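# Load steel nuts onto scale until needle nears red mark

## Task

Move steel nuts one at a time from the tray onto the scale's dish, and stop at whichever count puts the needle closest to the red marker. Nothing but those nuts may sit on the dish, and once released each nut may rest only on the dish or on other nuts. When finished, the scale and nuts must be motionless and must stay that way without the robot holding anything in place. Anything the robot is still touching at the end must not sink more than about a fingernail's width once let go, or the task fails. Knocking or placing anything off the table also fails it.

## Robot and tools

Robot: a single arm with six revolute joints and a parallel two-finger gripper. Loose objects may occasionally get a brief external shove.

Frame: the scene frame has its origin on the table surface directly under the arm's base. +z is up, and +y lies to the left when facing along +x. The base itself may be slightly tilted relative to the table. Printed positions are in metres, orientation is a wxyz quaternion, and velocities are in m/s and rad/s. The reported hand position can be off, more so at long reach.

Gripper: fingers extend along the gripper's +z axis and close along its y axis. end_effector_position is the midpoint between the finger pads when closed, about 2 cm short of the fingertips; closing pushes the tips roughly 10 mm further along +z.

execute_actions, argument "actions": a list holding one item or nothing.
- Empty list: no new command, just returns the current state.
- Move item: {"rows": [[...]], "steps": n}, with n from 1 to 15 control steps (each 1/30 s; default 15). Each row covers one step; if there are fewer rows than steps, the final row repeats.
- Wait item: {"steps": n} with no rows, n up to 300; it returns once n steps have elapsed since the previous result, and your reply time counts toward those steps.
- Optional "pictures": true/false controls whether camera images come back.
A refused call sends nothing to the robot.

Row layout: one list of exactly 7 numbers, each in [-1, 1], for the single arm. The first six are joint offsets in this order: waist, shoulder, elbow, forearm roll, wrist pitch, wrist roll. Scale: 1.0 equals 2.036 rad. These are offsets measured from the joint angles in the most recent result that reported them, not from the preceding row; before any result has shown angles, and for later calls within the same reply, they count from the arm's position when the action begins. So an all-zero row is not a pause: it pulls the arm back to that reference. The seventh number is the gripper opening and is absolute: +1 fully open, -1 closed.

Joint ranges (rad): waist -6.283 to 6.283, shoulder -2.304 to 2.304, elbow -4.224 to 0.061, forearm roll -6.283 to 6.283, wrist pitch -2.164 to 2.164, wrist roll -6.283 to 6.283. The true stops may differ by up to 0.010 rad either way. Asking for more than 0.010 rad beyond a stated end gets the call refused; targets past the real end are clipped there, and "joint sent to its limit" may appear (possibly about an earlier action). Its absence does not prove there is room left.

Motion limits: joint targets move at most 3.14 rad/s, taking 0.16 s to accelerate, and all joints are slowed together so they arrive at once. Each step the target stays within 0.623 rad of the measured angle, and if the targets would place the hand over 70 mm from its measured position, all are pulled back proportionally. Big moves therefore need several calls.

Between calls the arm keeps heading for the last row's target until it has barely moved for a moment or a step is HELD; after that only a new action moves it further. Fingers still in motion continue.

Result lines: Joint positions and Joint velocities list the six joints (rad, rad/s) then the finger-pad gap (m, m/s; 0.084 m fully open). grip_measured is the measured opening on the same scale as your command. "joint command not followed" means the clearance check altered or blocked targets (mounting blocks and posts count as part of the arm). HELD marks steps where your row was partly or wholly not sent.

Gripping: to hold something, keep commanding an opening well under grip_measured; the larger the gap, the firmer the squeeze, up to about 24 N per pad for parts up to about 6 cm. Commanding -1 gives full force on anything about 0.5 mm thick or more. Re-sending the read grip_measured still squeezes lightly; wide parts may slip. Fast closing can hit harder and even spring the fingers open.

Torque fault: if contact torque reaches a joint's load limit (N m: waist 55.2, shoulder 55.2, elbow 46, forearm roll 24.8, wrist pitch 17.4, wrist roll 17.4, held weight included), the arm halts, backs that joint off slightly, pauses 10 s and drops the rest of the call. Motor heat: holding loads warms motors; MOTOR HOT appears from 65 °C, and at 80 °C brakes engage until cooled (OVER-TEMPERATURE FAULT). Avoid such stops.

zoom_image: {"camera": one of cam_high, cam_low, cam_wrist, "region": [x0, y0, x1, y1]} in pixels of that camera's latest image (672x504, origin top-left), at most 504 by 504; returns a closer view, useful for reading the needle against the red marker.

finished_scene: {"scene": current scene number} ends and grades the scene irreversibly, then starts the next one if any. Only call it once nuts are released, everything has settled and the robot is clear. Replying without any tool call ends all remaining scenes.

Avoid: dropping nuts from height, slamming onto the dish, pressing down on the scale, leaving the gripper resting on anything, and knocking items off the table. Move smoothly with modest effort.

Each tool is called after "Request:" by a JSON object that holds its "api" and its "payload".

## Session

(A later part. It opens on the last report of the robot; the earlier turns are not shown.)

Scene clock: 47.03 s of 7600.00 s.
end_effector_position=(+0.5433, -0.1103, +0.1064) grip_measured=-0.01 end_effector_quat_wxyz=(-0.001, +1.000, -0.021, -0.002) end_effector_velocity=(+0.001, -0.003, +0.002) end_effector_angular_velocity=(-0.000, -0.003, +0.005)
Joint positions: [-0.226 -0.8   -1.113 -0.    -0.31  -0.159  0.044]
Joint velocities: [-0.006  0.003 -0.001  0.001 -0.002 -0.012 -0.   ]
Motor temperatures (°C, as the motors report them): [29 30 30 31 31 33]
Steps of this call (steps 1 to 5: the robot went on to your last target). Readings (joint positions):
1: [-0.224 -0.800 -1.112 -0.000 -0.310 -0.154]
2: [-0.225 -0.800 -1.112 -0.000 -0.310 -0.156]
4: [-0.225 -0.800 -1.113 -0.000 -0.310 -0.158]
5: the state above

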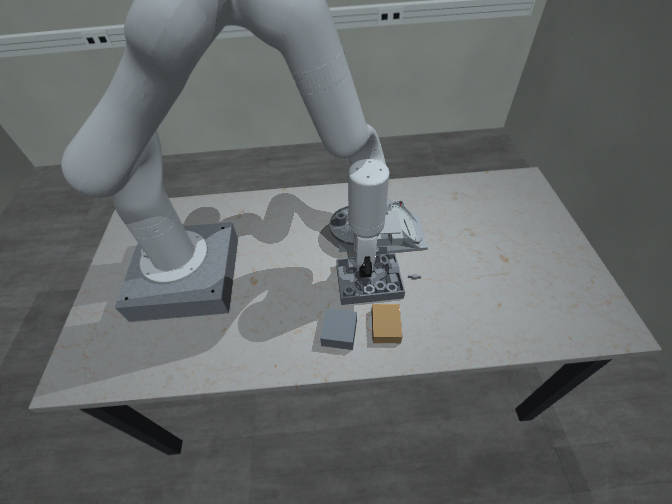

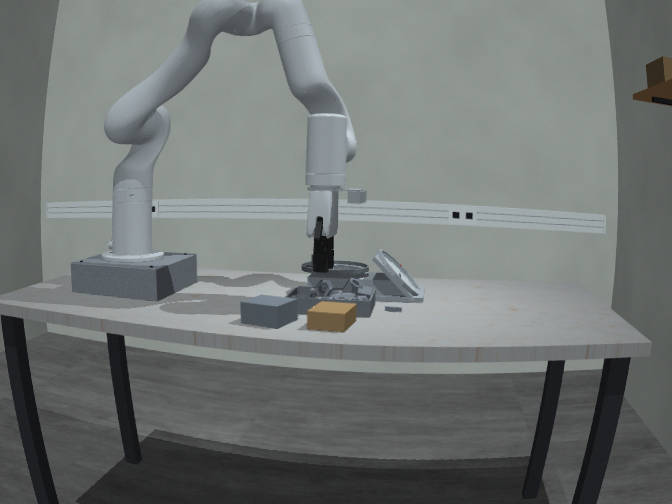

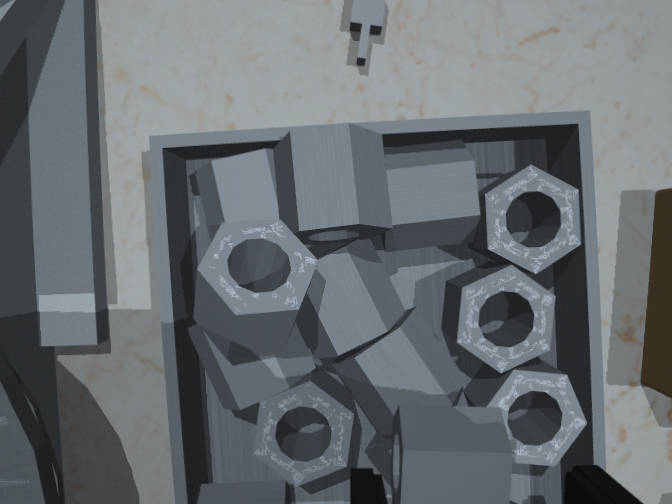

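Request:
{"api": "execute_actions", "payload": {"actions": [{"rows":[[-0.0017,-0.025,-0.007,0,0.017,0,-0.05],[-0.0017,-0.025,-0.007,0,0.017,0,-0.05],[-0.0017,-0.025,-0.007,0,0.017,0,-0.05],[-0.0017,-0.029,-0.0085,0,0.0195,0,-0.05],[-0.0017,-0.033,-0.0098,0,0.022,0,-0.05],[-0.0017,-0.036,-0.0108,0,0.024,0,-0.05],[-0.0017,-0.039,-0.0118,0,0.026,0,-0.05],[-0.0017,-0.042,-0.0128,0,0.028,0,-0.05],[-0.0017,-0.045,-0.0139,0,0.03,0,-0.05],[-0.0017,-0.048,-0.015,0,0.032,0,-0.05],[-0.0017,-0.0516,-0.0162,0,0.034,0,-0.05]]}], "pictures": false}}

Request:
{"api": "execute_actions", "payload": {"actions": [{"rows":[[0,0,0,0,0,0,-0.12],[0,0,0,0,0,0,-0.2],[0,0,0,0,0,0,-0.28],[0,0,0,0,0,0,-0.35],[0,0,0,0,0,0,-0.45],[0,0,0,0,0,0,-0.55],[0,0,0,0,0,0,-0.7]],"steps":11}], "pictures": false}}

Request:
{"api": "execute_actions", "payload": {"actions": [{"rows":[[0,0.01,0.003,0,-0.007,0,-0.7],[0,0.03,0.009,0,-0.021,0,-0.7],[0,0.105,0.027,0,-0.078,0,-0.7]]}]}}

Request:
{"api": "zoom_image", "payload": {"camera": "cam_low", "region": [280, 200, 400, 290]}}

Scene clock: 53.50 s of 7600.00 s.
end_effector_position=(+0.5421, -0.1119, +0.0582) grip_measured=-0.06 end_effector_quat_wxyz=(-0.002, +1.000, -0.022, -0.003) end_effector_velocity=(+0.004, -0.001, -0.016) end_effector_angular_velocity=(-0.002, -0.009, +0.001)
Joint positions: [-0.229 -0.902 -1.144 -0.    -0.243 -0.159  0.041]
Joint velocities: [-0.    -0.036 -0.018 -0.     0.027 -0.001  0.   ]
Motor temperatures (°C, as the motors report them): [29 30 30 31 31 33]
Steps of this call (steps 1 to 15: the robot went on to your last target; steps 16 to 179: nothing new was sent; steps 180 to 194: all 15 steps of this action). Readings (joint positions):
180: [-0.226 -0.800 -1.113 -0.000 -0.310 -0.160]
181: [-0.227 -0.805 -1.115 -0.000 -0.306 -0.160]
183: [-0.228 -0.831 -1.122 -0.000 -0.289 -0.159]
187: [-0.229 -0.866 -1.132 -0.000 -0.266 -0.159]
194: the state above

Scene clock: 53.87 s of 7600.00 s.
end_effector_position=(+0.5423, -0.1119, +0.0583) grip_measured=-0.33 end_effector_quat_wxyz=(-0.002, +1.000, -0.022, -0.003) end_effector_velocity=(-0.000, +0.000, -0.000) end_effector_angular_velocity=(+0.000, +0.001, -0.000)
Joint positions: [-0.229 -0.901 -1.144 -0.    -0.243 -0.159  0.03 ]
Joint velocities: [ 0.    -0.001 -0.    -0.     0.     0.001  0.   ]
Motor temperatures (°C, as the motors report them): [29 30 30 31 31 33]
Steps of this call (steps 1 to 11: all 11 steps of this action). Readings (joint positions):
1: [-0.229 -0.902 -1.145 -0.000 -0.243 -0.159]
2: [-0.229 -0.902 -1.144 -0.000 -0.243 -0.159]
4: [-0.229 -0.901 -1.144 -0.000 -0.243 -0.159]
8: [-0.229 -0.901 -1.144 -0.000 -0.243 -0.159]
11: the state above

Scene clock: 54.37 s of 7600.00 s.
end_effector_position=(+0.5407, -0.1118, +0.1599) grip_measured=-0.33 end_effector_quat_wxyz=(-0.002, +1.000, -0.022, -0.004) end_effector_velocity=(-0.003, +0.000, +0.011) end_effector_angular_velocity=(+0.001, +0.004, +0.000)
Joint positions: [-0.229 -0.691 -1.089 -0.    -0.4   -0.159  0.03 ]
Joint velocities: [-0.     0.024  0.008  0.001 -0.02  -0.002 -0.   ]
Motor temperatures (°C, as the motors report them): [29 30 30 31 31 33]
Steps of this call (steps 1 to 15: all 15 steps of this action). Readings (joint positions):
1: [-0.229 -0.901 -1.144 -0.000 -0.244 -0.159]
2: [-0.229 -0.897 -1.142 -0.000 -0.248 -0.159]
4: [-0.229 -0.860 -1.129 -0.000 -0.276 -0.159]
8: [-0.229 -0.732 -1.103 -0.000 -0.367 -0.159]
15: the state above

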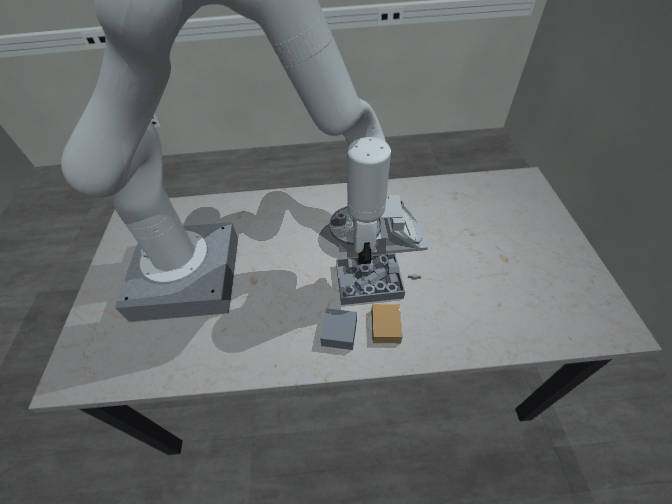

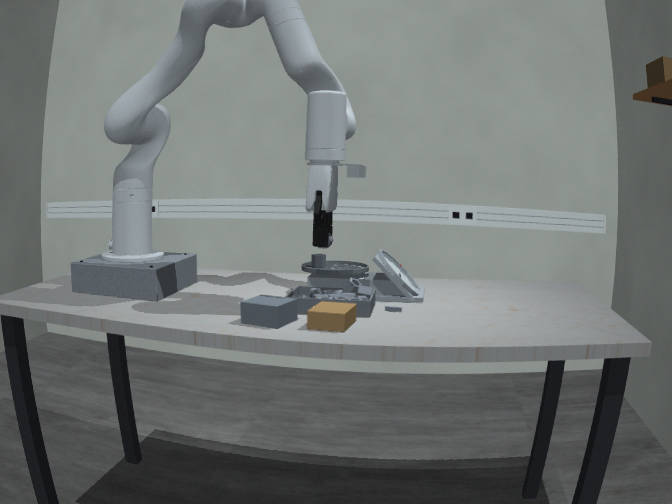

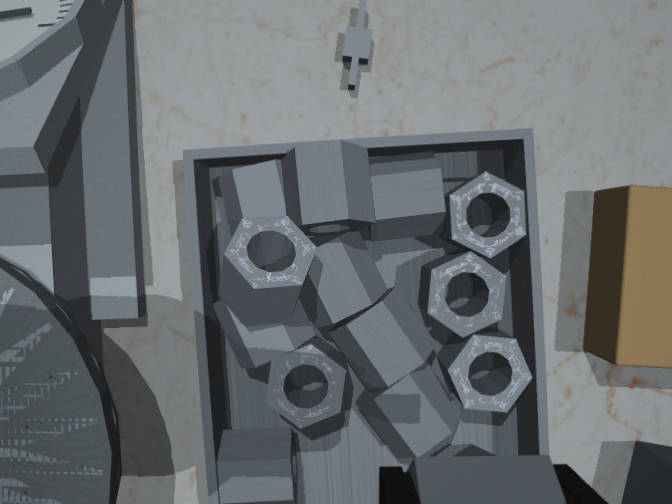

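Region (280, 200, 400, 290) of cam_low's 672x504 image, scaled by 4.200, with more detail than that image has; it fills the top 378 rows of this view, and the rest is white.

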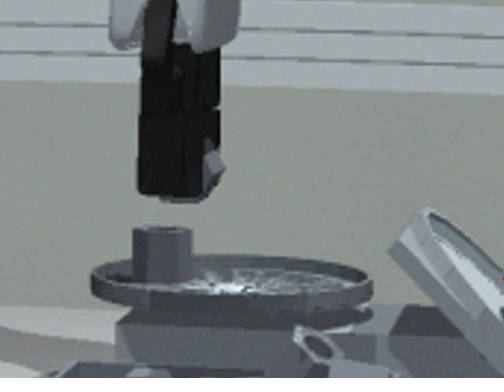

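Request:
{"api": "execute_actions", "payload": {"actions": [{"rows":[[0.194,0.005,0.0103,0,0.0064,0.078,-0.7]]}], "pictures": false}}

Request:
{"api": "execute_actions", "payload": {"actions": [{"steps":10}], "pictures": false}}

Request:
{"api": "execute_actions", "payload": {"actions": [{"rows":[[0,-0.03,-0.004,0,0.026,0,-0.7],[0,-0.04,-0.006,0,0.034,0,-0.7],[0,-0.05,-0.008,0,0.042,0,-0.7],[0,-0.056,-0.0092,0,0.0468,0,-0.7],[0,-0.06,-0.01,0,0.05,0,-0.7],[0,-0.063,-0.0107,0,0.0523,0,-0.7],[0,-0.0655,-0.0113,0,0.0542,0,-0.7],[0,-0.0673,-0.0118,0,0.0555,0,-0.7]]}]}}

Request:
{"api": "zoom_image", "payload": {"camera": "cam_low", "region": [290, 230, 410, 300]}}

Scene clock: 62.13 s of 7600.00 s.
end_effector_position=(+0.5391, +0.0886, +0.1600) grip_measured=-0.33 end_effector_quat_wxyz=(-0.002, +0.996, +0.088, -0.003) end_effector_velocity=(-0.046, +0.221, -0.003) end_effector_angular_velocity=(+0.001, +0.004, +0.249)
Joint positions: [ 0.138 -0.681 -1.07  -0.    -0.388 -0.012  0.03 ]
Joint velocities: [0.413 0.006 0.025 0.001 0.014 0.162 0.   ]
Motor temperatures (°C, as the motors report them): [29 30 31 31 31 33]
Steps of this call (steps 1 to 15: the robot went on to your last target; steps 16 to 218: nothing new was sent; steps 219 to 233: all 15 steps of this action). Readings (joint positions):
219: [-0.229 -0.688 -1.089 -0.000 -0.402 -0.158]
220: [-0.223 -0.688 -1.089 -0.000 -0.402 -0.155]
222: [-0.177 -0.687 -1.087 -0.000 -0.400 -0.136]
226: [-0.055 -0.685 -1.080 -0.000 -0.395 -0.089]
233: the state above

Scene clock: 62.47 s of 7600.00 s.
end_effector_position=(+0.5362, +0.1028, +0.1599) grip_measured=-0.33 end_effector_quat_wxyz=(-0.002, +0.995, +0.095, -0.002) end_effector_velocity=(-0.001, +0.005, -0.000) end_effector_angular_velocity=(-0.000, +0.001, +0.008)
Joint positions: [ 0.165 -0.681 -1.068 -0.    -0.387 -0.     0.03 ]
Joint velocities: [ 0.009 -0.     0.    -0.001 -0.     0.002  0.   ]
Motor temperatures (°C, as the motors report them): [29 30 31 31 31 33]
Steps of this call (steps 1 to 10: the robot went on to your last target). Readings (joint positions):
1: [0.149 -0.681 -1.069 -0.000 -0.388 -0.008]
2: [0.154 -0.681 -1.069 -0.000 -0.388 -0.005]
4: [0.160 -0.681 -1.069 -0.000 -0.388 -0.002]
8: [0.164 -0.681 -1.068 -0.000 -0.387 -0.000]
10: the state above

Scene clock: 62.97 s of 7600.00 s.
end_effector_position=(+0.5353, +0.1029, +0.0928) grip_measured=-0.33 end_effector_quat_wxyz=(-0.002, +0.995, +0.095, -0.002) end_effector_velocity=(+0.001, -0.000, -0.006) end_effector_angular_velocity=(+0.001, -0.003, -0.002)
Joint positions: [ 0.165 -0.816 -1.092 -0.    -0.275 -0.     0.03 ]
Joint velocities: [-0.    -0.012 -0.003  0.     0.012  0.001 -0.   ]
Motor temperatures (°C, as the motors report them): [29 30 31 31 31 33]
Steps of this call (steps 1 to 15: all 15 steps of this action). Readings (joint positions):
1: [0.165 -0.681 -1.069 -0.000 -0.387 0.000]
2: [0.165 -0.687 -1.070 -0.000 -0.381 0.000]
4: [0.165 -0.726 -1.077 -0.000 -0.347 0.000]
8: [0.165 -0.797 -1.086 -0.000 -0.293 -0.000]
15: the state above

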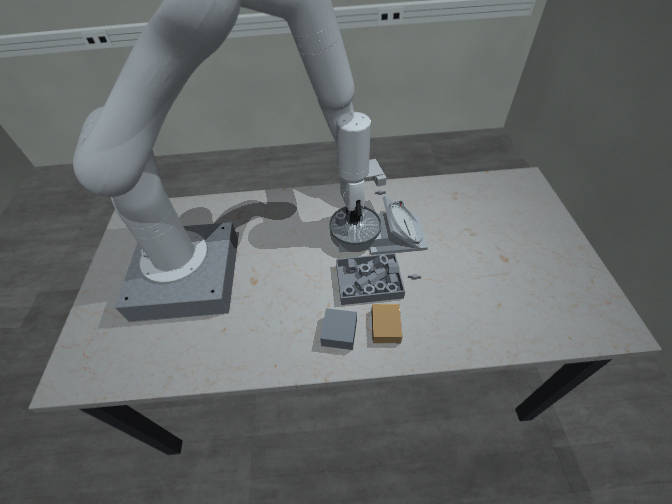

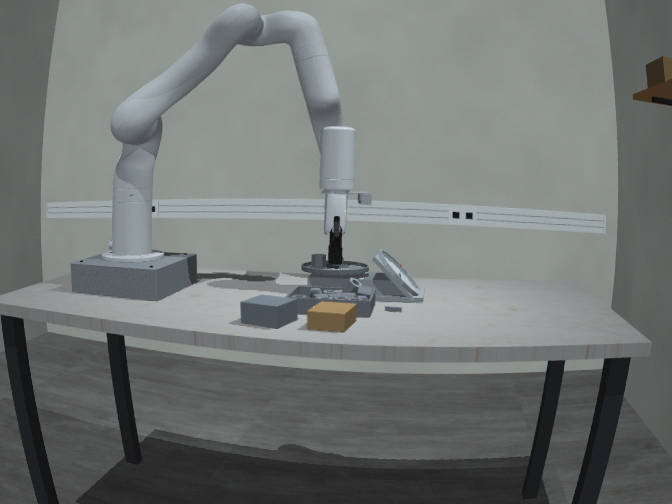

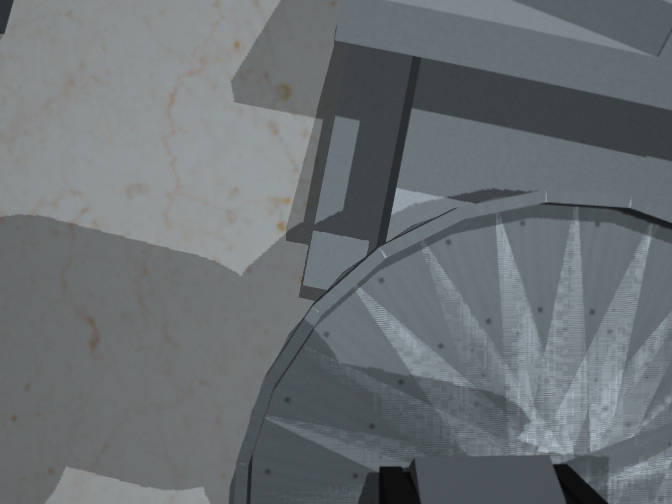

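Region (290, 230, 410, 300) of cam_low's 672x504 image, scaled by 4.200, with more detail than that image has; it fills the top 294 rows of this view, and the rest is white.

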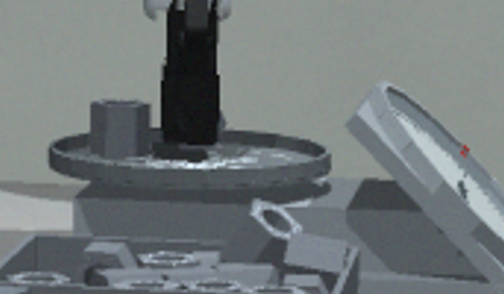

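Request:
{"api": "execute_actions", "payload": {"actions": []}}

Scene clock: 72.57 s of 7600.00 s.
end_effector_position=(+0.5349, +0.1028, +0.0919) grip_measured=-0.33 end_effector_quat_wxyz=(-0.002, +0.995, +0.095, -0.002) end_effector_velocity=(-0.000, -0.000, -0.000) end_effector_angular_velocity=(+0.000, +0.000, -0.002)
Joint positions: [ 0.165 -0.818 -1.092 -0.    -0.274 -0.     0.03 ]
Joint velocities: [-0.    -0.     0.     0.001 -0.     0.001 -0.   ]
Motor temperatures (°C, as the motors report them): [29 30 31 31 31 33]
Steps of this call (steps 1 to 15: the robot went on to your last target; steps 16 to 288: nothing new was sent). Readings (joint positions):
1: [0.165 -0.816 -1.093 -0.000 -0.275 -0.000]
2: [0.165 -0.817 -1.093 -0.000 -0.275 -0.000]
4: [0.165 -0.817 -1.093 -0.000 -0.275 -0.000]
8: [0.165 -0.817 -1.093 -0.000 -0.274 -0.000]
288: the state above
The arm was judged still, so your last target was given up. Only a new action makes it travel on or press farther. Fingers that are still opening or closing keep moving.

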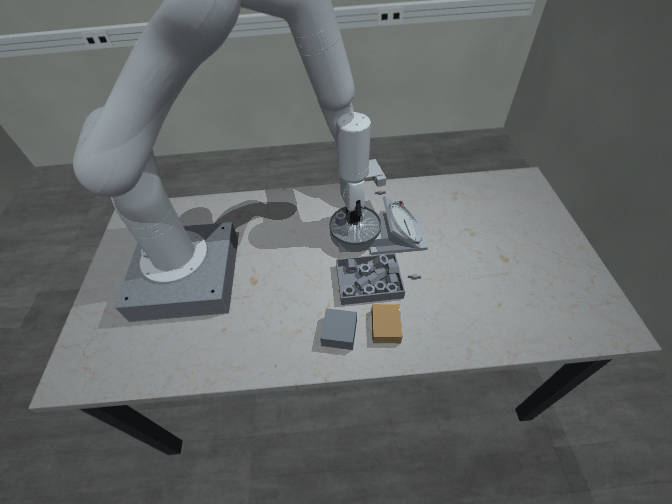

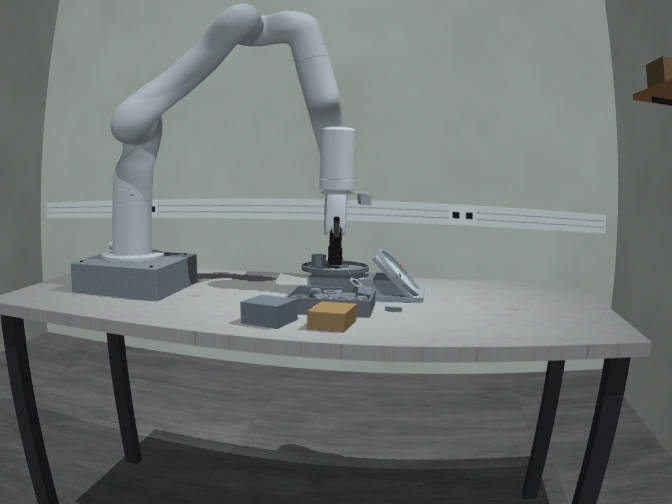

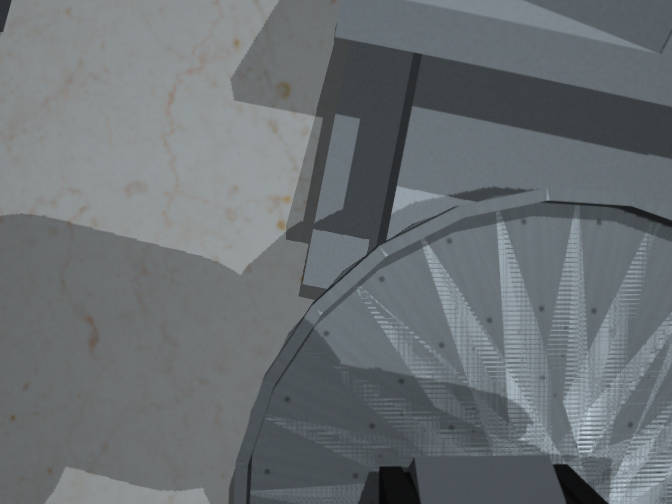

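Request:
{"api": "execute_actions", "payload": {"actions": [{"rows":[[0,-0.002,-0.0005,0,0.0015,0,-0.7],[0,-0.004,-0.001,0,0.003,0,-0.7],[0,-0.004,-0.001,0,0.003,0,-0.7],[0,-0.004,-0.001,0,0.003,0,-0.7],[0,-0.004,-0.001,0,0.003,0,-0.7],[0,-0.004,-0.001,0,0.003,0,-0.35],[0,-0.004,-0.001,0,0.003,0,-0.25],[0,-0.004,-0.001,0,0.003,0,-0.1]],"steps":15}], "pictures": false}}

Request:
{"api": "execute_actions", "payload": {"actions": [{"rows":[[0,0.01,0.002,0,-0.008,0,-0.1],[0,0.02,0.004,0,-0.016,0,-0.1],[0,0.03,0.006,0,-0.024,0,-0.1],[0,0.04,0.008,0,-0.032,0,-0.1],[0,0.05,0.01,0,-0.04,0,-0.1],[0,0.06,0.012,0,-0.048,0,-0.1],[0,0.07,0.012,0,-0.058,0,-0.1]],"steps":15}], "pictures": false}}

Scene clock: 76.80 s of 7600.00 s.
end_effector_position=(+0.5348, +0.1028, +0.0880) grip_measured=-0.11 end_effector_quat_wxyz=(-0.002, +0.995, +0.095, -0.002) end_effector_velocity=(-0.000, +0.000, -0.001) end_effector_angular_velocity=(-0.000, +0.000, +0.001)
Joint positions: [ 0.165 -0.826 -1.095 -0.    -0.268 -0.     0.039]
Joint velocities: [ 0.    -0.001  0.    -0.     0.001 -0.001  0.   ]
Motor temperatures (°C, as the motors report them): [29 30 31 31 31 33]
Steps of this call (steps 1 to 112: nothing new was sent; steps 113 to 127: all 15 steps of this action). Readings (joint positions):
113: [0.165 -0.818 -1.093 -0.000 -0.274 -0.000]
114: [0.165 -0.819 -1.093 -0.000 -0.273 -0.000]
116: [0.165 -0.823 -1.094 -0.000 -0.270 -0.000]
120: [0.165 -0.825 -1.094 -0.000 -0.269 -0.000]
127: the state above

Scene clock: 77.30 s of 7600.00 s.
end_effector_position=(+0.5364, +0.1028, +0.1577) grip_measured=-0.11 end_effector_quat_wxyz=(-0.002, +0.995, +0.095, -0.003) end_effector_velocity=(-0.004, -0.001, +0.007) end_effector_angular_velocity=(-0.002, +0.010, +0.000)
Joint positions: [ 0.165 -0.686 -1.07  -0.    -0.385 -0.     0.039]
Joint velocities: [-0.     0.017  0.007 -0.001 -0.021  0.     0.   ]
Motor temperatures (°C, as the motors report them): [29 30 31 31 31 33]
Steps of this call (steps 1 to 15: all 15 steps of this action). Readings (joint positions):
1: [0.165 -0.825 -1.094 -0.000 -0.269 -0.000]
2: [0.165 -0.821 -1.093 -0.000 -0.273 -0.000]
4: [0.165 -0.797 -1.088 -0.000 -0.293 -0.000]
8: [0.165 -0.724 -1.075 -0.000 -0.351 -0.000]
15: the state above

Map view.

Request:
{"api": "execute_actions", "payload": {"actions": [{"rows":[[-0.04,0.01,0.01,0,0,-0.02,-0.1],[-0.08,0.02,0.02,0,0.005,-0.04,-0.1],[-0.12,0.03,0.04,0,0.01,-0.06,-0.1],[-0.16,0.032,0.043,0,0.012,-0.08,-0.1],[-0.2107,0.0324,0.0432,0,0.0118,-0.108,-0.1]],"steps":15}], "pictures": false}}

Request:
{"api": "execute_actions", "payload": {"actions": [{"steps":10}]}}

Scene clock: 80.67 s of 7600.00 s.
end_effector_position=(+0.5116, -0.1013, +0.1657) grip_measured=-0.11 end_effector_quat_wxyz=(-0.001, +1.000, +0.001, -0.002) end_effector_velocity=(-0.104, -0.327, +0.009) end_effector_angular_velocity=(-0.003, +0.004, -0.339)
Joint positions: [-0.22  -0.626 -0.991 -0.    -0.363 -0.196  0.039]
Joint velocities: [-0.654  0.085  0.119 -0.003  0.031 -0.312 -0.   ]
Motor temperatures (°C, as the motors report them): [29 30 31 31 31 33]
Steps of this call (steps 1 to 15: the robot went on to your last target; steps 16 to 86: nothing new was sent; steps 87 to 101: all 15 steps of this action). Readings (joint positions):
87: [0.164 -0.683 -1.070 -0.000 -0.386 -0.000]
88: [0.159 -0.682 -1.068 -0.000 -0.386 -0.004]
90: [0.112 -0.671 -1.055 -0.000 -0.383 -0.028]
94: [-0.011 -0.653 -1.030 -0.000 -0.375 -0.089]
101: the state above

Scene clock: 81.00 s of 7600.00 s.
end_effector_position=(+0.5044, -0.1222, +0.1662) grip_measured=-0.11 end_effector_quat_wxyz=(-0.001, +1.000, -0.009, -0.002) end_effector_velocity=(-0.002, -0.006, -0.000) end_effector_angular_velocity=(+0.000, +0.001, -0.009)
Joint positions: [-0.263 -0.62  -0.982 -0.    -0.361 -0.219  0.039]
Joint velocities: [-0.012  0.     0.001  0.001  0.    -0.004  0.   ]
Motor temperatures (°C, as the motors report them): [29 30 31 31 31 33]
Steps of this call (steps 1 to 10: the robot went on to your last target). Readings (joint positions):
1: [-0.237 -0.623 -0.987 -0.000 -0.362 -0.205]
2: [-0.247 -0.622 -0.986 -0.000 -0.362 -0.210]
4: [-0.256 -0.621 -0.984 -0.000 -0.361 -0.216]
8: [-0.262 -0.620 -0.983 -0.000 -0.361 -0.219]
10: the state above

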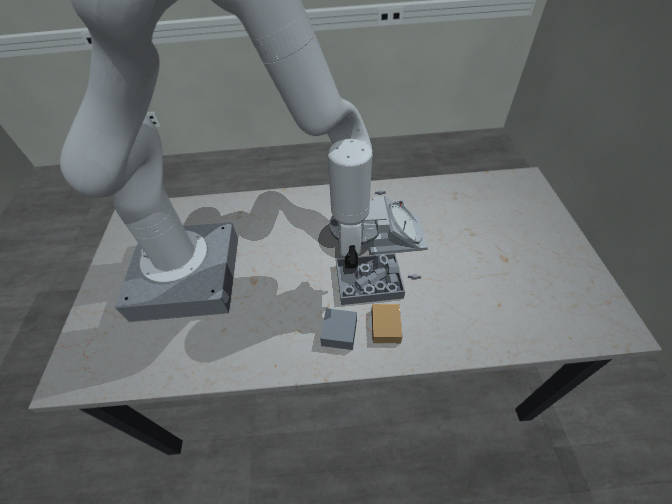

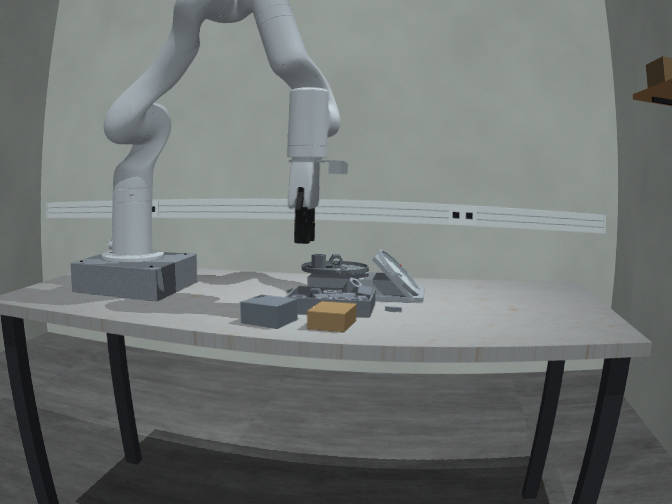

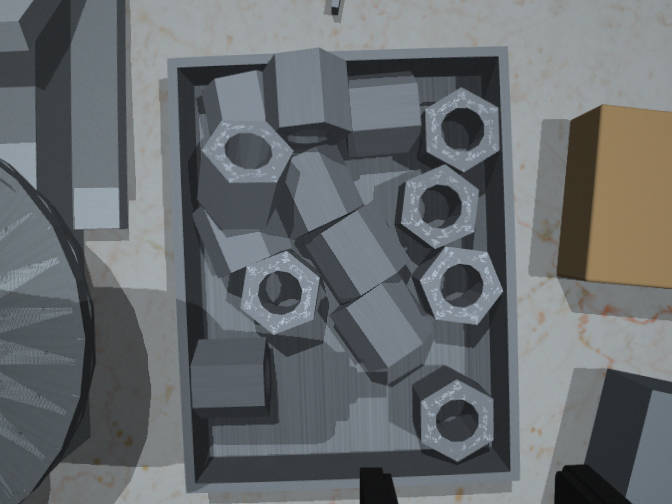

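Request:
{"api": "execute_actions", "payload": {"actions": [{"rows":[[0.02,0,0,0,0,0.2,0],[0.04,0,0,0,0,0.4,0],[0.06,-0.01,0,0,0.01,0.6,0],[0.0663,-0.02,-0.003,0,0.017,0.7,0],[0.0663,-0.03,-0.005,0,0.025,0.828,0]],"steps":15}], "pictures": false}}

Request:
{"api": "execute_actions", "payload": {"actions": [{"steps":15}], "pictures": false}}

Scene clock: 87.00 s of 7600.00 s.
end_effector_position=(+0.5160, -0.0584, +0.1409) grip_measured=-0.01 end_effector_quat_wxyz=(-0.000, +0.887, -0.462, -0.003) end_effector_velocity=(+0.010, +0.050, -0.032) end_effector_angular_velocity=(-0.015, +0.001, -3.004)
Joint positions: [-0.138 -0.674 -0.991 -0.    -0.316  0.849  0.044]
Joint velocities: [ 0.097 -0.072 -0.017 -0.     0.063  3.101  0.   ]
Motor temperatures (°C, as the motors report them): [29 30 31 31 31 33]
Steps of this call (steps 1 to 30: the robot went on to your last target; steps 31 to 165: nothing new was sent; steps 166 to 180: all 15 steps of this action). Readings (joint positions):
166: [-0.264 -0.620 -0.982 -0.000 -0.361 -0.219]
167: [-0.264 -0.620 -0.982 -0.000 -0.361 -0.212]
169: [-0.258 -0.620 -0.982 -0.000 -0.360 -0.157]
173: [-0.207 -0.631 -0.984 -0.000 -0.350 0.141]
180: the state above

Scene clock: 87.50 s of 7600.00 s.
end_effector_position=(+0.5170, -0.0533, +0.1376) grip_measured=-0.01 end_effector_quat_wxyz=(+0.000, +0.709, -0.705, -0.002) end_effector_velocity=(-0.000, +0.000, -0.001) end_effector_angular_velocity=(+0.000, +0.001, -0.031)
Joint positions: [-0.128 -0.681 -0.993 -0.    -0.31   1.463  0.044]
Joint velocities: [ 0.001 -0.001  0.     0.001  0.     0.03  -0.   ]
Motor temperatures (°C, as the motors report them): [29 30 31 31 31 33]
Steps of this call (steps 1 to 15: the robot went on to your last target). Readings (joint positions):
1: [-0.135 -0.676 -0.991 -0.000 -0.314 0.953]
2: [-0.133 -0.677 -0.992 -0.000 -0.313 1.056]
4: [-0.131 -0.679 -0.992 -0.000 -0.311 1.240]
8: [-0.129 -0.680 -0.993 -0.000 -0.310 1.423]
15: the state above

Request:
{"api": "execute_actions", "payload": {"actions": [{"rows":[[0,-0.015,-0.002,0,0.013,0,0],[0,-0.03,-0.004,0,0.026,0,0],[0,-0.045,-0.007,0,0.038,0,0],[0,-0.06,-0.011,0,0.049,0,0],[0,-0.07,-0.013,0,0.057,0,0],[0,-0.0815,-0.0167,0,0.0645,0,0]],"steps":15}]}}

Scene clock: 89.90 s of 7600.00 s.
end_effector_position=(+0.5139, -0.0528, +0.0613) grip_measured=-0.01 end_effector_quat_wxyz=(+0.000, +0.709, -0.705, -0.002) end_effector_velocity=(+0.001, -0.000, -0.008) end_effector_angular_velocity=(-0.000, -0.004, -0.000)
Joint positions: [-0.128 -0.844 -1.026 -0.    -0.18   1.463  0.044]
Joint velocities: [-0.    -0.018 -0.006 -0.     0.015  0.    -0.   ]
Motor temperatures (°C, as the motors report them): [29 30 31 31 31 33]
Steps of this call (steps 1 to 15: the robot went on to your last target; steps 16 to 57: nothing new was sent; steps 58 to 72: all 15 steps of this action). Readings (joint positions):
58: [-0.128 -0.681 -0.993 -0.000 -0.309 1.466]
59: [-0.128 -0.686 -0.994 -0.000 -0.304 1.465]
61: [-0.128 -0.720 -1.000 -0.000 -0.274 1.464]
65: [-0.128 -0.815 -1.017 -0.000 -0.204 1.463]
72: the state above

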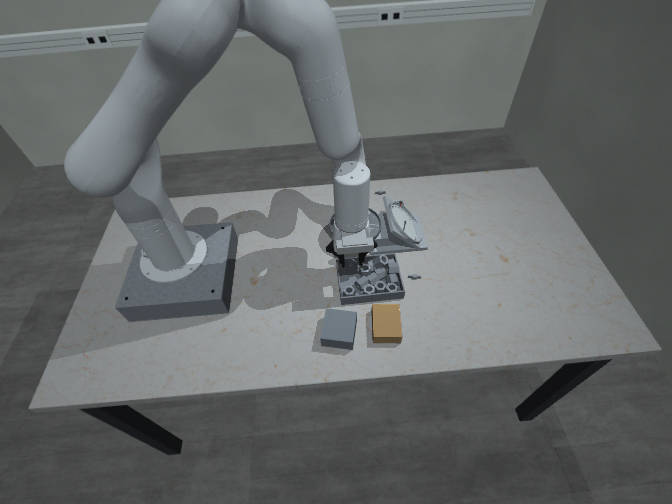

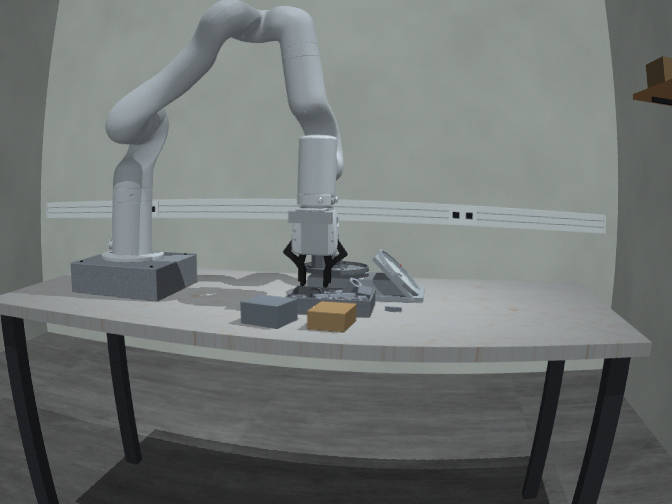

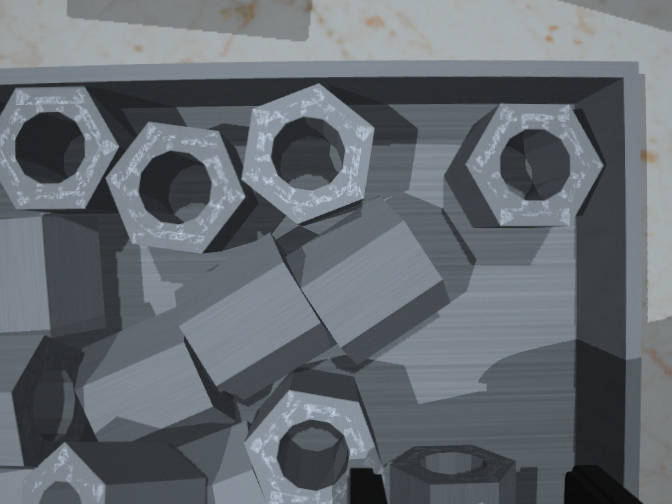

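Request:
{"api": "execute_actions", "payload": {"actions": [{"rows":[[0.003,-0.002,-0.001,0,0.001,0,-0.08],[0.0035,-0.004,-0.002,0,0.002,0,-0.08],[0.0035,-0.007,-0.003,0,0.004,0,-0.08],[0.0035,-0.01,-0.004,0,0.006,0,-0.08],[0.0035,-0.013,-0.005,0,0.008,0,-0.08],[0.0035,-0.016,-0.006,0,0.01,0,-0.08],[0.0035,-0.019,-0.007,0,0.012,0,-0.08],[0.0035,-0.022,-0.008,0,0.014,0,-0.08],[0.0035,-0.025,-0.009,0,0.016,0,-0.08],[0.0035,-0.028,-0.010,0,0.018,0,-0.08],[0.0035,-0.031,-0.011,0,0.02,0,-0.08],[0.0035,-0.033,-0.012,0,0.021,0,-0.08]],"steps":15}], "pictures": false}}

Request:
{"api": "execute_actions", "payload": {"actions": [{"rows":[[0,0,0,0,0,0,-0.1],[0,0,0,0,0,0,-0.15],[0,0,0,0,0,0,-0.2],[0,0,0,0,0,0,-0.25],[0,0,0,0,0,0,-0.3],[0,0,0,0,0,0,-0.4],[0,0,0,0,0,0,-0.5],[0,0,0,0,0,0,-0.7]],"steps":12}]}}

Scene clock: 96.00 s of 7600.00 s.
end_effector_position=(+0.5129, -0.0491, +0.0324) grip_measured=-0.09 end_effector_quat_wxyz=(+0.001, +0.711, -0.703, -0.003) end_effector_velocity=(-0.001, +0.001, -0.022) end_effector_angular_velocity=(+0.000, +0.003, +0.001)
Joint positions: [-0.121 -0.91  -1.048 -0.    -0.138  1.463  0.04 ]
Joint velocities: [ 0.001 -0.05  -0.018  0.001  0.028 -0.001  0.   ]
Motor temperatures (°C, as the motors report them): [29 30 31 31 31 33]
Steps of this call (steps 1 to 15: the robot went on to your last target; steps 16 to 168: nothing new was sent; steps 169 to 183: all 15 steps of this action). Readings (joint positions):
169: [-0.128 -0.847 -1.027 -0.000 -0.178 1.463]
170: [-0.126 -0.847 -1.027 -0.000 -0.178 1.463]
172: [-0.123 -0.852 -1.030 -0.000 -0.175 1.463]
176: [-0.121 -0.872 -1.038 -0.000 -0.163 1.463]
183: the state above

Scene clock: 96.40 s of 7600.00 s.
end_effector_position=(+0.5128, -0.0491, +0.0323) grip_measured=-0.25 end_effector_quat_wxyz=(+0.001, +0.711, -0.703, -0.003) end_effector_velocity=(+0.000, +0.000, +0.000) end_effector_angular_velocity=(-0.000, +0.000, +0.000)
Joint positions: [-0.121 -0.91  -1.048 -0.    -0.138  1.463  0.033]
Joint velocities: [ 0.     0.001 -0.    -0.001 -0.001  0.001  0.   ]
Motor temperatures (°C, as the motors report them): [29 30 31 31 31 33]
Steps of this call (steps 1 to 12: all 12 steps of this action). Readings (joint positions):
1: [-0.121 -0.911 -1.049 -0.000 -0.137 1.463]
2: [-0.121 -0.911 -1.049 -0.000 -0.137 1.463]
4: [-0.121 -0.910 -1.048 -0.000 -0.137 1.463]
8: [-0.121 -0.910 -1.048 -0.000 -0.137 1.463]
12: the state above

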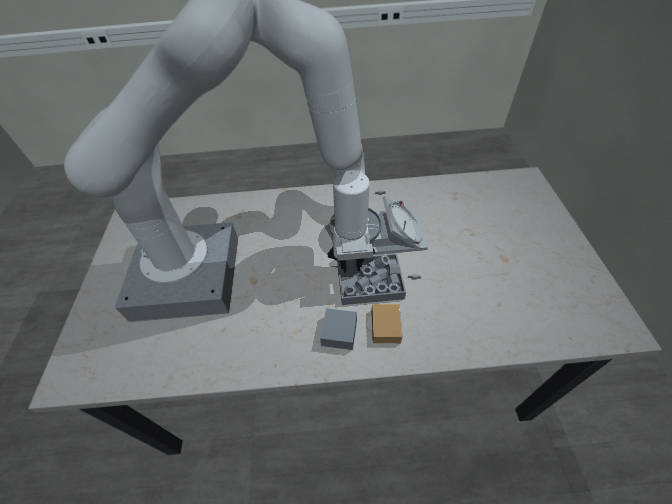

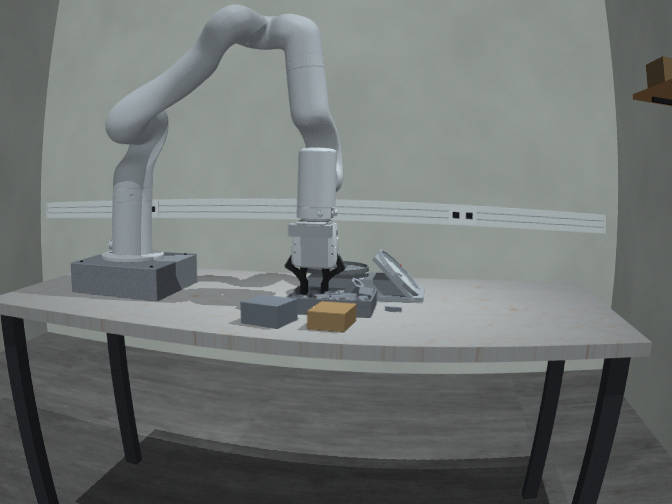

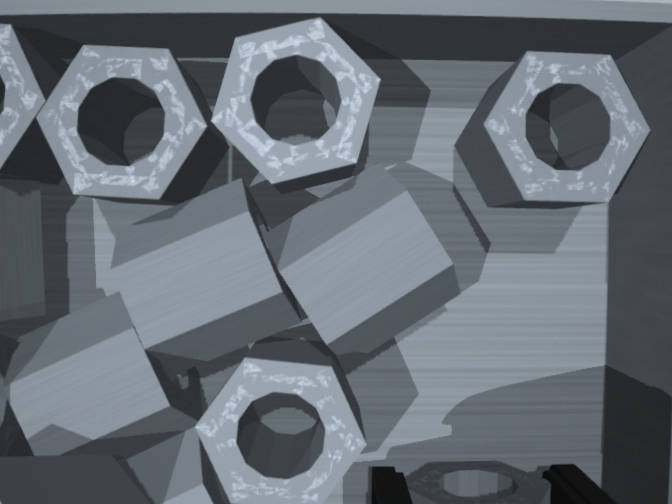

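Request:
{"api": "execute_actions", "payload": {"actions": [{"rows":[[0,0.008,0.003,0,-0.005,0,-0.7],[0,0.02,0.007,0,-0.013,0,-0.7],[0,0.035,0.012,0,-0.023,0,-0.7],[0,0.05,0.017,0,-0.033,0,-0.7],[0,0.065,0.021,0,-0.044,0,-0.7],[0,0.08,0.026,0,-0.054,0,-0.7],[0,0.095,0.03,0,-0.065,0,-0.7],[0,0.11,0.033,0,-0.077,0,-0.7],[0,0.125,0.036,0,-0.089,-0.1,-0.7],[0,0.135,0.038,0,-0.097,-0.2,-0.7]],"steps":15}], "pictures": false}}

Request:
{"api": "execute_actions", "payload": {"actions": [{"rows":[[0,0.01,0,0,-0.01,-0.2,-0.7],[0,0.01,0,0,-0.01,-0.3,-0.7]],"steps":8}], "pictures": false}}

Scene clock: 103.63 s of 7600.00 s.
end_effector_position=(+0.5127, -0.0494, +0.1463) grip_measured=-0.25 end_effector_quat_wxyz=(+0.000, +0.788, -0.616, -0.002) end_effector_velocity=(-0.013, +0.001, +0.100) end_effector_angular_velocity=(+0.009, +0.012, +1.798)
Joint positions: [-0.121 -0.655 -0.976 -0.    -0.319  1.231  0.033]
Joint velocities: [ 0.     0.225  0.058  0.001 -0.185 -1.798 -0.   ]
Motor temperatures (°C, as the motors report them): [29 30 31 31 31 33]
Steps of this call (steps 1 to 15: the robot went on to your last target; steps 16 to 202: nothing new was sent; steps 203 to 217: all 15 steps of this action). Readings (joint positions):
203: [-0.121 -0.909 -1.048 -0.000 -0.138 1.463]
204: [-0.121 -0.905 -1.046 -0.000 -0.141 1.463]
206: [-0.121 -0.880 -1.036 -0.000 -0.158 1.463]
210: [-0.121 -0.781 -1.007 -0.000 -0.224 1.463]
217: the state above

Scene clock: 103.90 s of 7600.00 s.
end_effector_position=(+0.5130, -0.0494, +0.1557) grip_measured=-0.25 end_effector_quat_wxyz=(-0.000, +0.919, -0.394, -0.003) end_effector_velocity=(+0.007, -0.001, +0.010) end_effector_angular_velocity=(+0.006, -0.014, +1.255)
Joint positions: [-0.121 -0.636 -0.975 -0.    -0.338  0.715  0.033]
Joint velocities: [-0.     0.012 -0.013  0.001 -0.015 -1.256 -0.   ]
Motor temperatures (°C, as the motors report them): [29 30 31 31 31 33]
Steps of this call (steps 1 to 8: all 8 steps of this action). Readings (joint positions):
1: [-0.121 -0.649 -0.974 -0.000 -0.324 1.175]
2: [-0.121 -0.644 -0.973 -0.000 -0.328 1.120]
4: [-0.121 -0.639 -0.973 -0.000 -0.333 0.985]
8: the state above

Request:
{"api": "execute_actions", "payload": {"actions": [{"rows":[[0.025,-0.005,-0.018,0,-0.012,-0.1,-0.7],[0.05,-0.015,-0.036,0,-0.02,-0.2,-0.7],[0.08,-0.028,-0.055,0,-0.027,-0.3,-0.7],[0.11,-0.04,-0.075,0,-0.034,-0.351,-0.7],[0.133,-0.0535,-0.092,0,-0.039,-0.351,-0.7]],"steps":15}], "pictures": false}}

Request:
{"api": "execute_actions", "payload": {"actions": [{"steps":8}]}}

Scene clock: 108.00 s of 7600.00 s.
end_effector_position=(+0.5641, +0.0919, +0.1525) grip_measured=-0.25 end_effector_quat_wxyz=(-0.002, +0.998, +0.064, -0.003) end_effector_velocity=(+0.019, +0.104, -0.008) end_effector_angular_velocity=(+0.001, +0.010, +0.609)
Joint positions: [ 0.137 -0.739 -1.152 -0.    -0.413  0.034  0.033]
Joint velocities: [ 0.175 -0.082 -0.126 -0.002 -0.056 -0.432  0.   ]
Motor temperatures (°C, as the motors report them): [29 30 31 31 31 33]
Steps of this call (steps 1 to 30: the robot went on to your last target; steps 31 to 108: nothing new was sent; steps 109 to 123: all 15 steps of this action). Readings (joint positions):
109: [-0.121 -0.635 -0.976 -0.000 -0.339 0.620]
110: [-0.118 -0.636 -0.978 -0.000 -0.341 0.612]
112: [-0.097 -0.641 -0.993 -0.000 -0.350 0.558]
116: [-0.001 -0.678 -1.059 -0.000 -0.376 0.333]
123: the state above

Scene clock: 108.27 s of 7600.00 s.
end_effector_position=(+0.5656, +0.0990, +0.1522) grip_measured=-0.25 end_effector_quat_wxyz=(-0.002, +0.996, +0.086, -0.003) end_effector_velocity=(+0.001, +0.006, -0.001) end_effector_angular_velocity=(+0.001, +0.001, +0.022)
Joint positions: [ 0.149 -0.745 -1.161 -0.    -0.417  0.002  0.033]
Joint velocities: [ 0.009 -0.004 -0.006  0.002 -0.002 -0.015 -0.   ]
Motor temperatures (°C, as the motors report them): [29 30 31 31 31 33]
Steps of this call (steps 1 to 8: the robot went on to your last target). Readings (joint positions):
1: [0.141 -0.741 -1.155 -0.000 -0.414 0.023]
2: [0.144 -0.742 -1.157 -0.000 -0.415 0.015]
4: [0.146 -0.744 -1.160 -0.000 -0.416 0.007]
8: the state above

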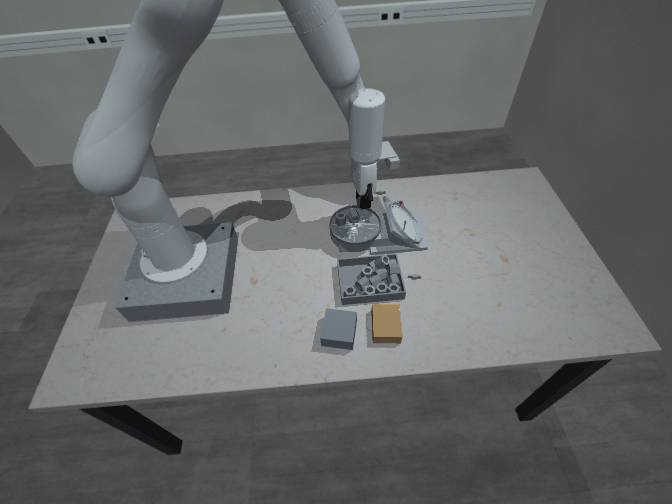

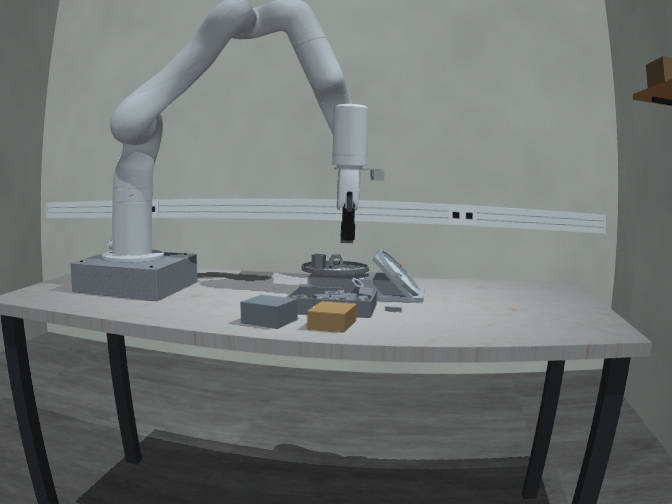

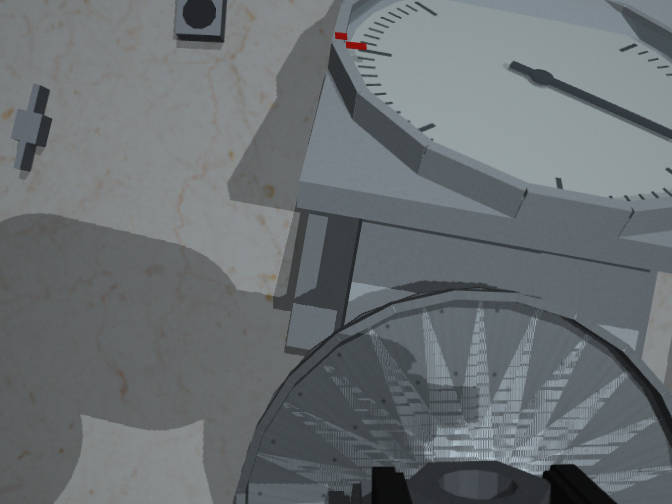

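Request:
{"api": "execute_actions", "payload": {"actions": [{"rows":[[0,-0.006,-0.003,0,0.003,0,-0.7],[0,-0.012,-0.005,0,0.007,0,-0.7],[0,-0.018,-0.006,0,0.012,0,-0.7],[0,-0.024,-0.007,0,0.017,0,-0.7],[0,-0.03,-0.008,0,0.022,0,-0.7],[0,-0.035,-0.009,0,0.026,0,-0.7],[0,-0.04,-0.01,0,0.03,0,-0.7],[0,-0.045,-0.011,0,0.034,0,-0.7],[0,-0.049,-0.012,0,0.037,0,-0.7],[0,-0.053,-0.0125,0,0.0405,0,-0.7],[0,-0.056,-0.013,0,0.043,0,-0.7],[0,-0.059,-0.0137,0,0.0455,0,-0.7]],"steps":15}], "pictures": false}}

Request:
{"api": "execute_actions", "payload": {"actions": [{"steps":8}]}}

Scene clock: 112.70 s of 7600.00 s.
end_effector_position=(+0.5653, +0.0992, +0.0934) grip_measured=-0.25 end_effector_quat_wxyz=(-0.002, +0.996, +0.086, -0.004) end_effector_velocity=(-0.027, -0.004, -0.052) end_effector_angular_velocity=(-0.010, +0.057, +0.000)
Joint positions: [ 0.149 -0.86  -1.187 -0.    -0.33   0.002  0.033]
Joint velocities: [ 0.001 -0.085  0.012  0.     0.038  0.001  0.   ]
Motor temperatures (°C, as the motors report them): [29 30 31 31 31 33]
Steps of this call (steps 1 to 30: the robot went on to your last target; steps 31 to 118: nothing new was sent; steps 119 to 133: all 15 steps of this action). Readings (joint positions):
119: [0.150 -0.746 -1.162 -0.000 -0.417 0.001]
120: [0.149 -0.749 -1.164 -0.000 -0.415 0.001]
122: [0.149 -0.764 -1.170 -0.000 -0.404 0.002]
126: [0.149 -0.807 -1.177 -0.000 -0.372 0.002]
133: the state above

Scene clock: 112.97 s of 7600.00 s.
end_effector_position=(+0.5660, +0.0994, +0.0915) grip_measured=-0.25 end_effector_quat_wxyz=(-0.002, +0.996, +0.086, -0.003) end_effector_velocity=(+0.002, +0.000, -0.001) end_effector_angular_velocity=(+0.001, -0.004, +0.000)
Joint positions: [ 0.149 -0.864 -1.189 -0.    -0.325  0.002  0.033]
Joint velocities: [-0.    -0.002 -0.002 -0.     0.004 -0.     0.   ]
Motor temperatures (°C, as the motors report them): [29 30 31 31 31 33]
Steps of this call (steps 1 to 8: the robot went on to your last target). Readings (joint positions):
1: [0.149 -0.862 -1.187 -0.000 -0.328 0.002]
2: [0.149 -0.863 -1.187 -0.000 -0.327 0.002]
4: [0.149 -0.864 -1.188 -0.000 -0.326 0.002]
8: the state above

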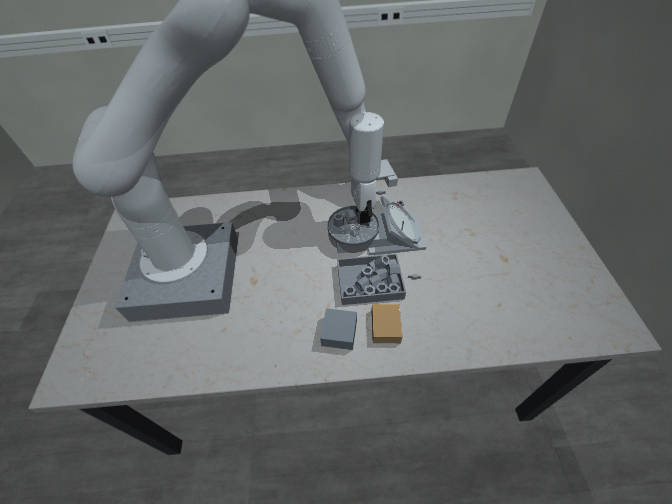

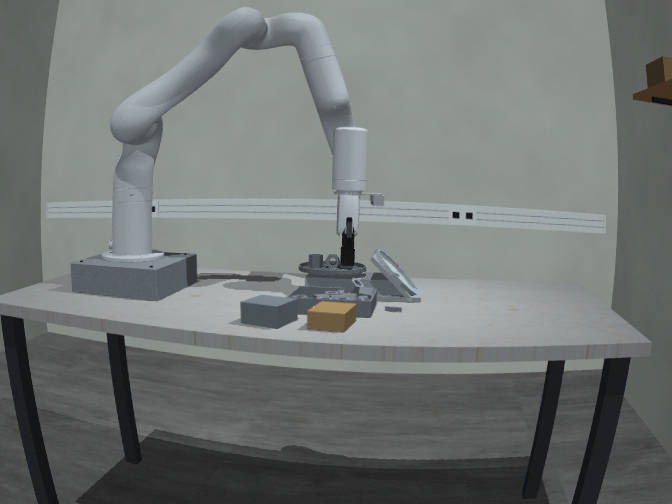

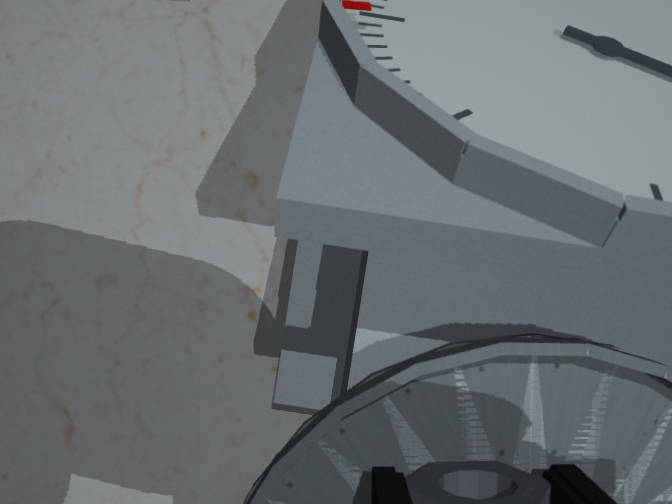

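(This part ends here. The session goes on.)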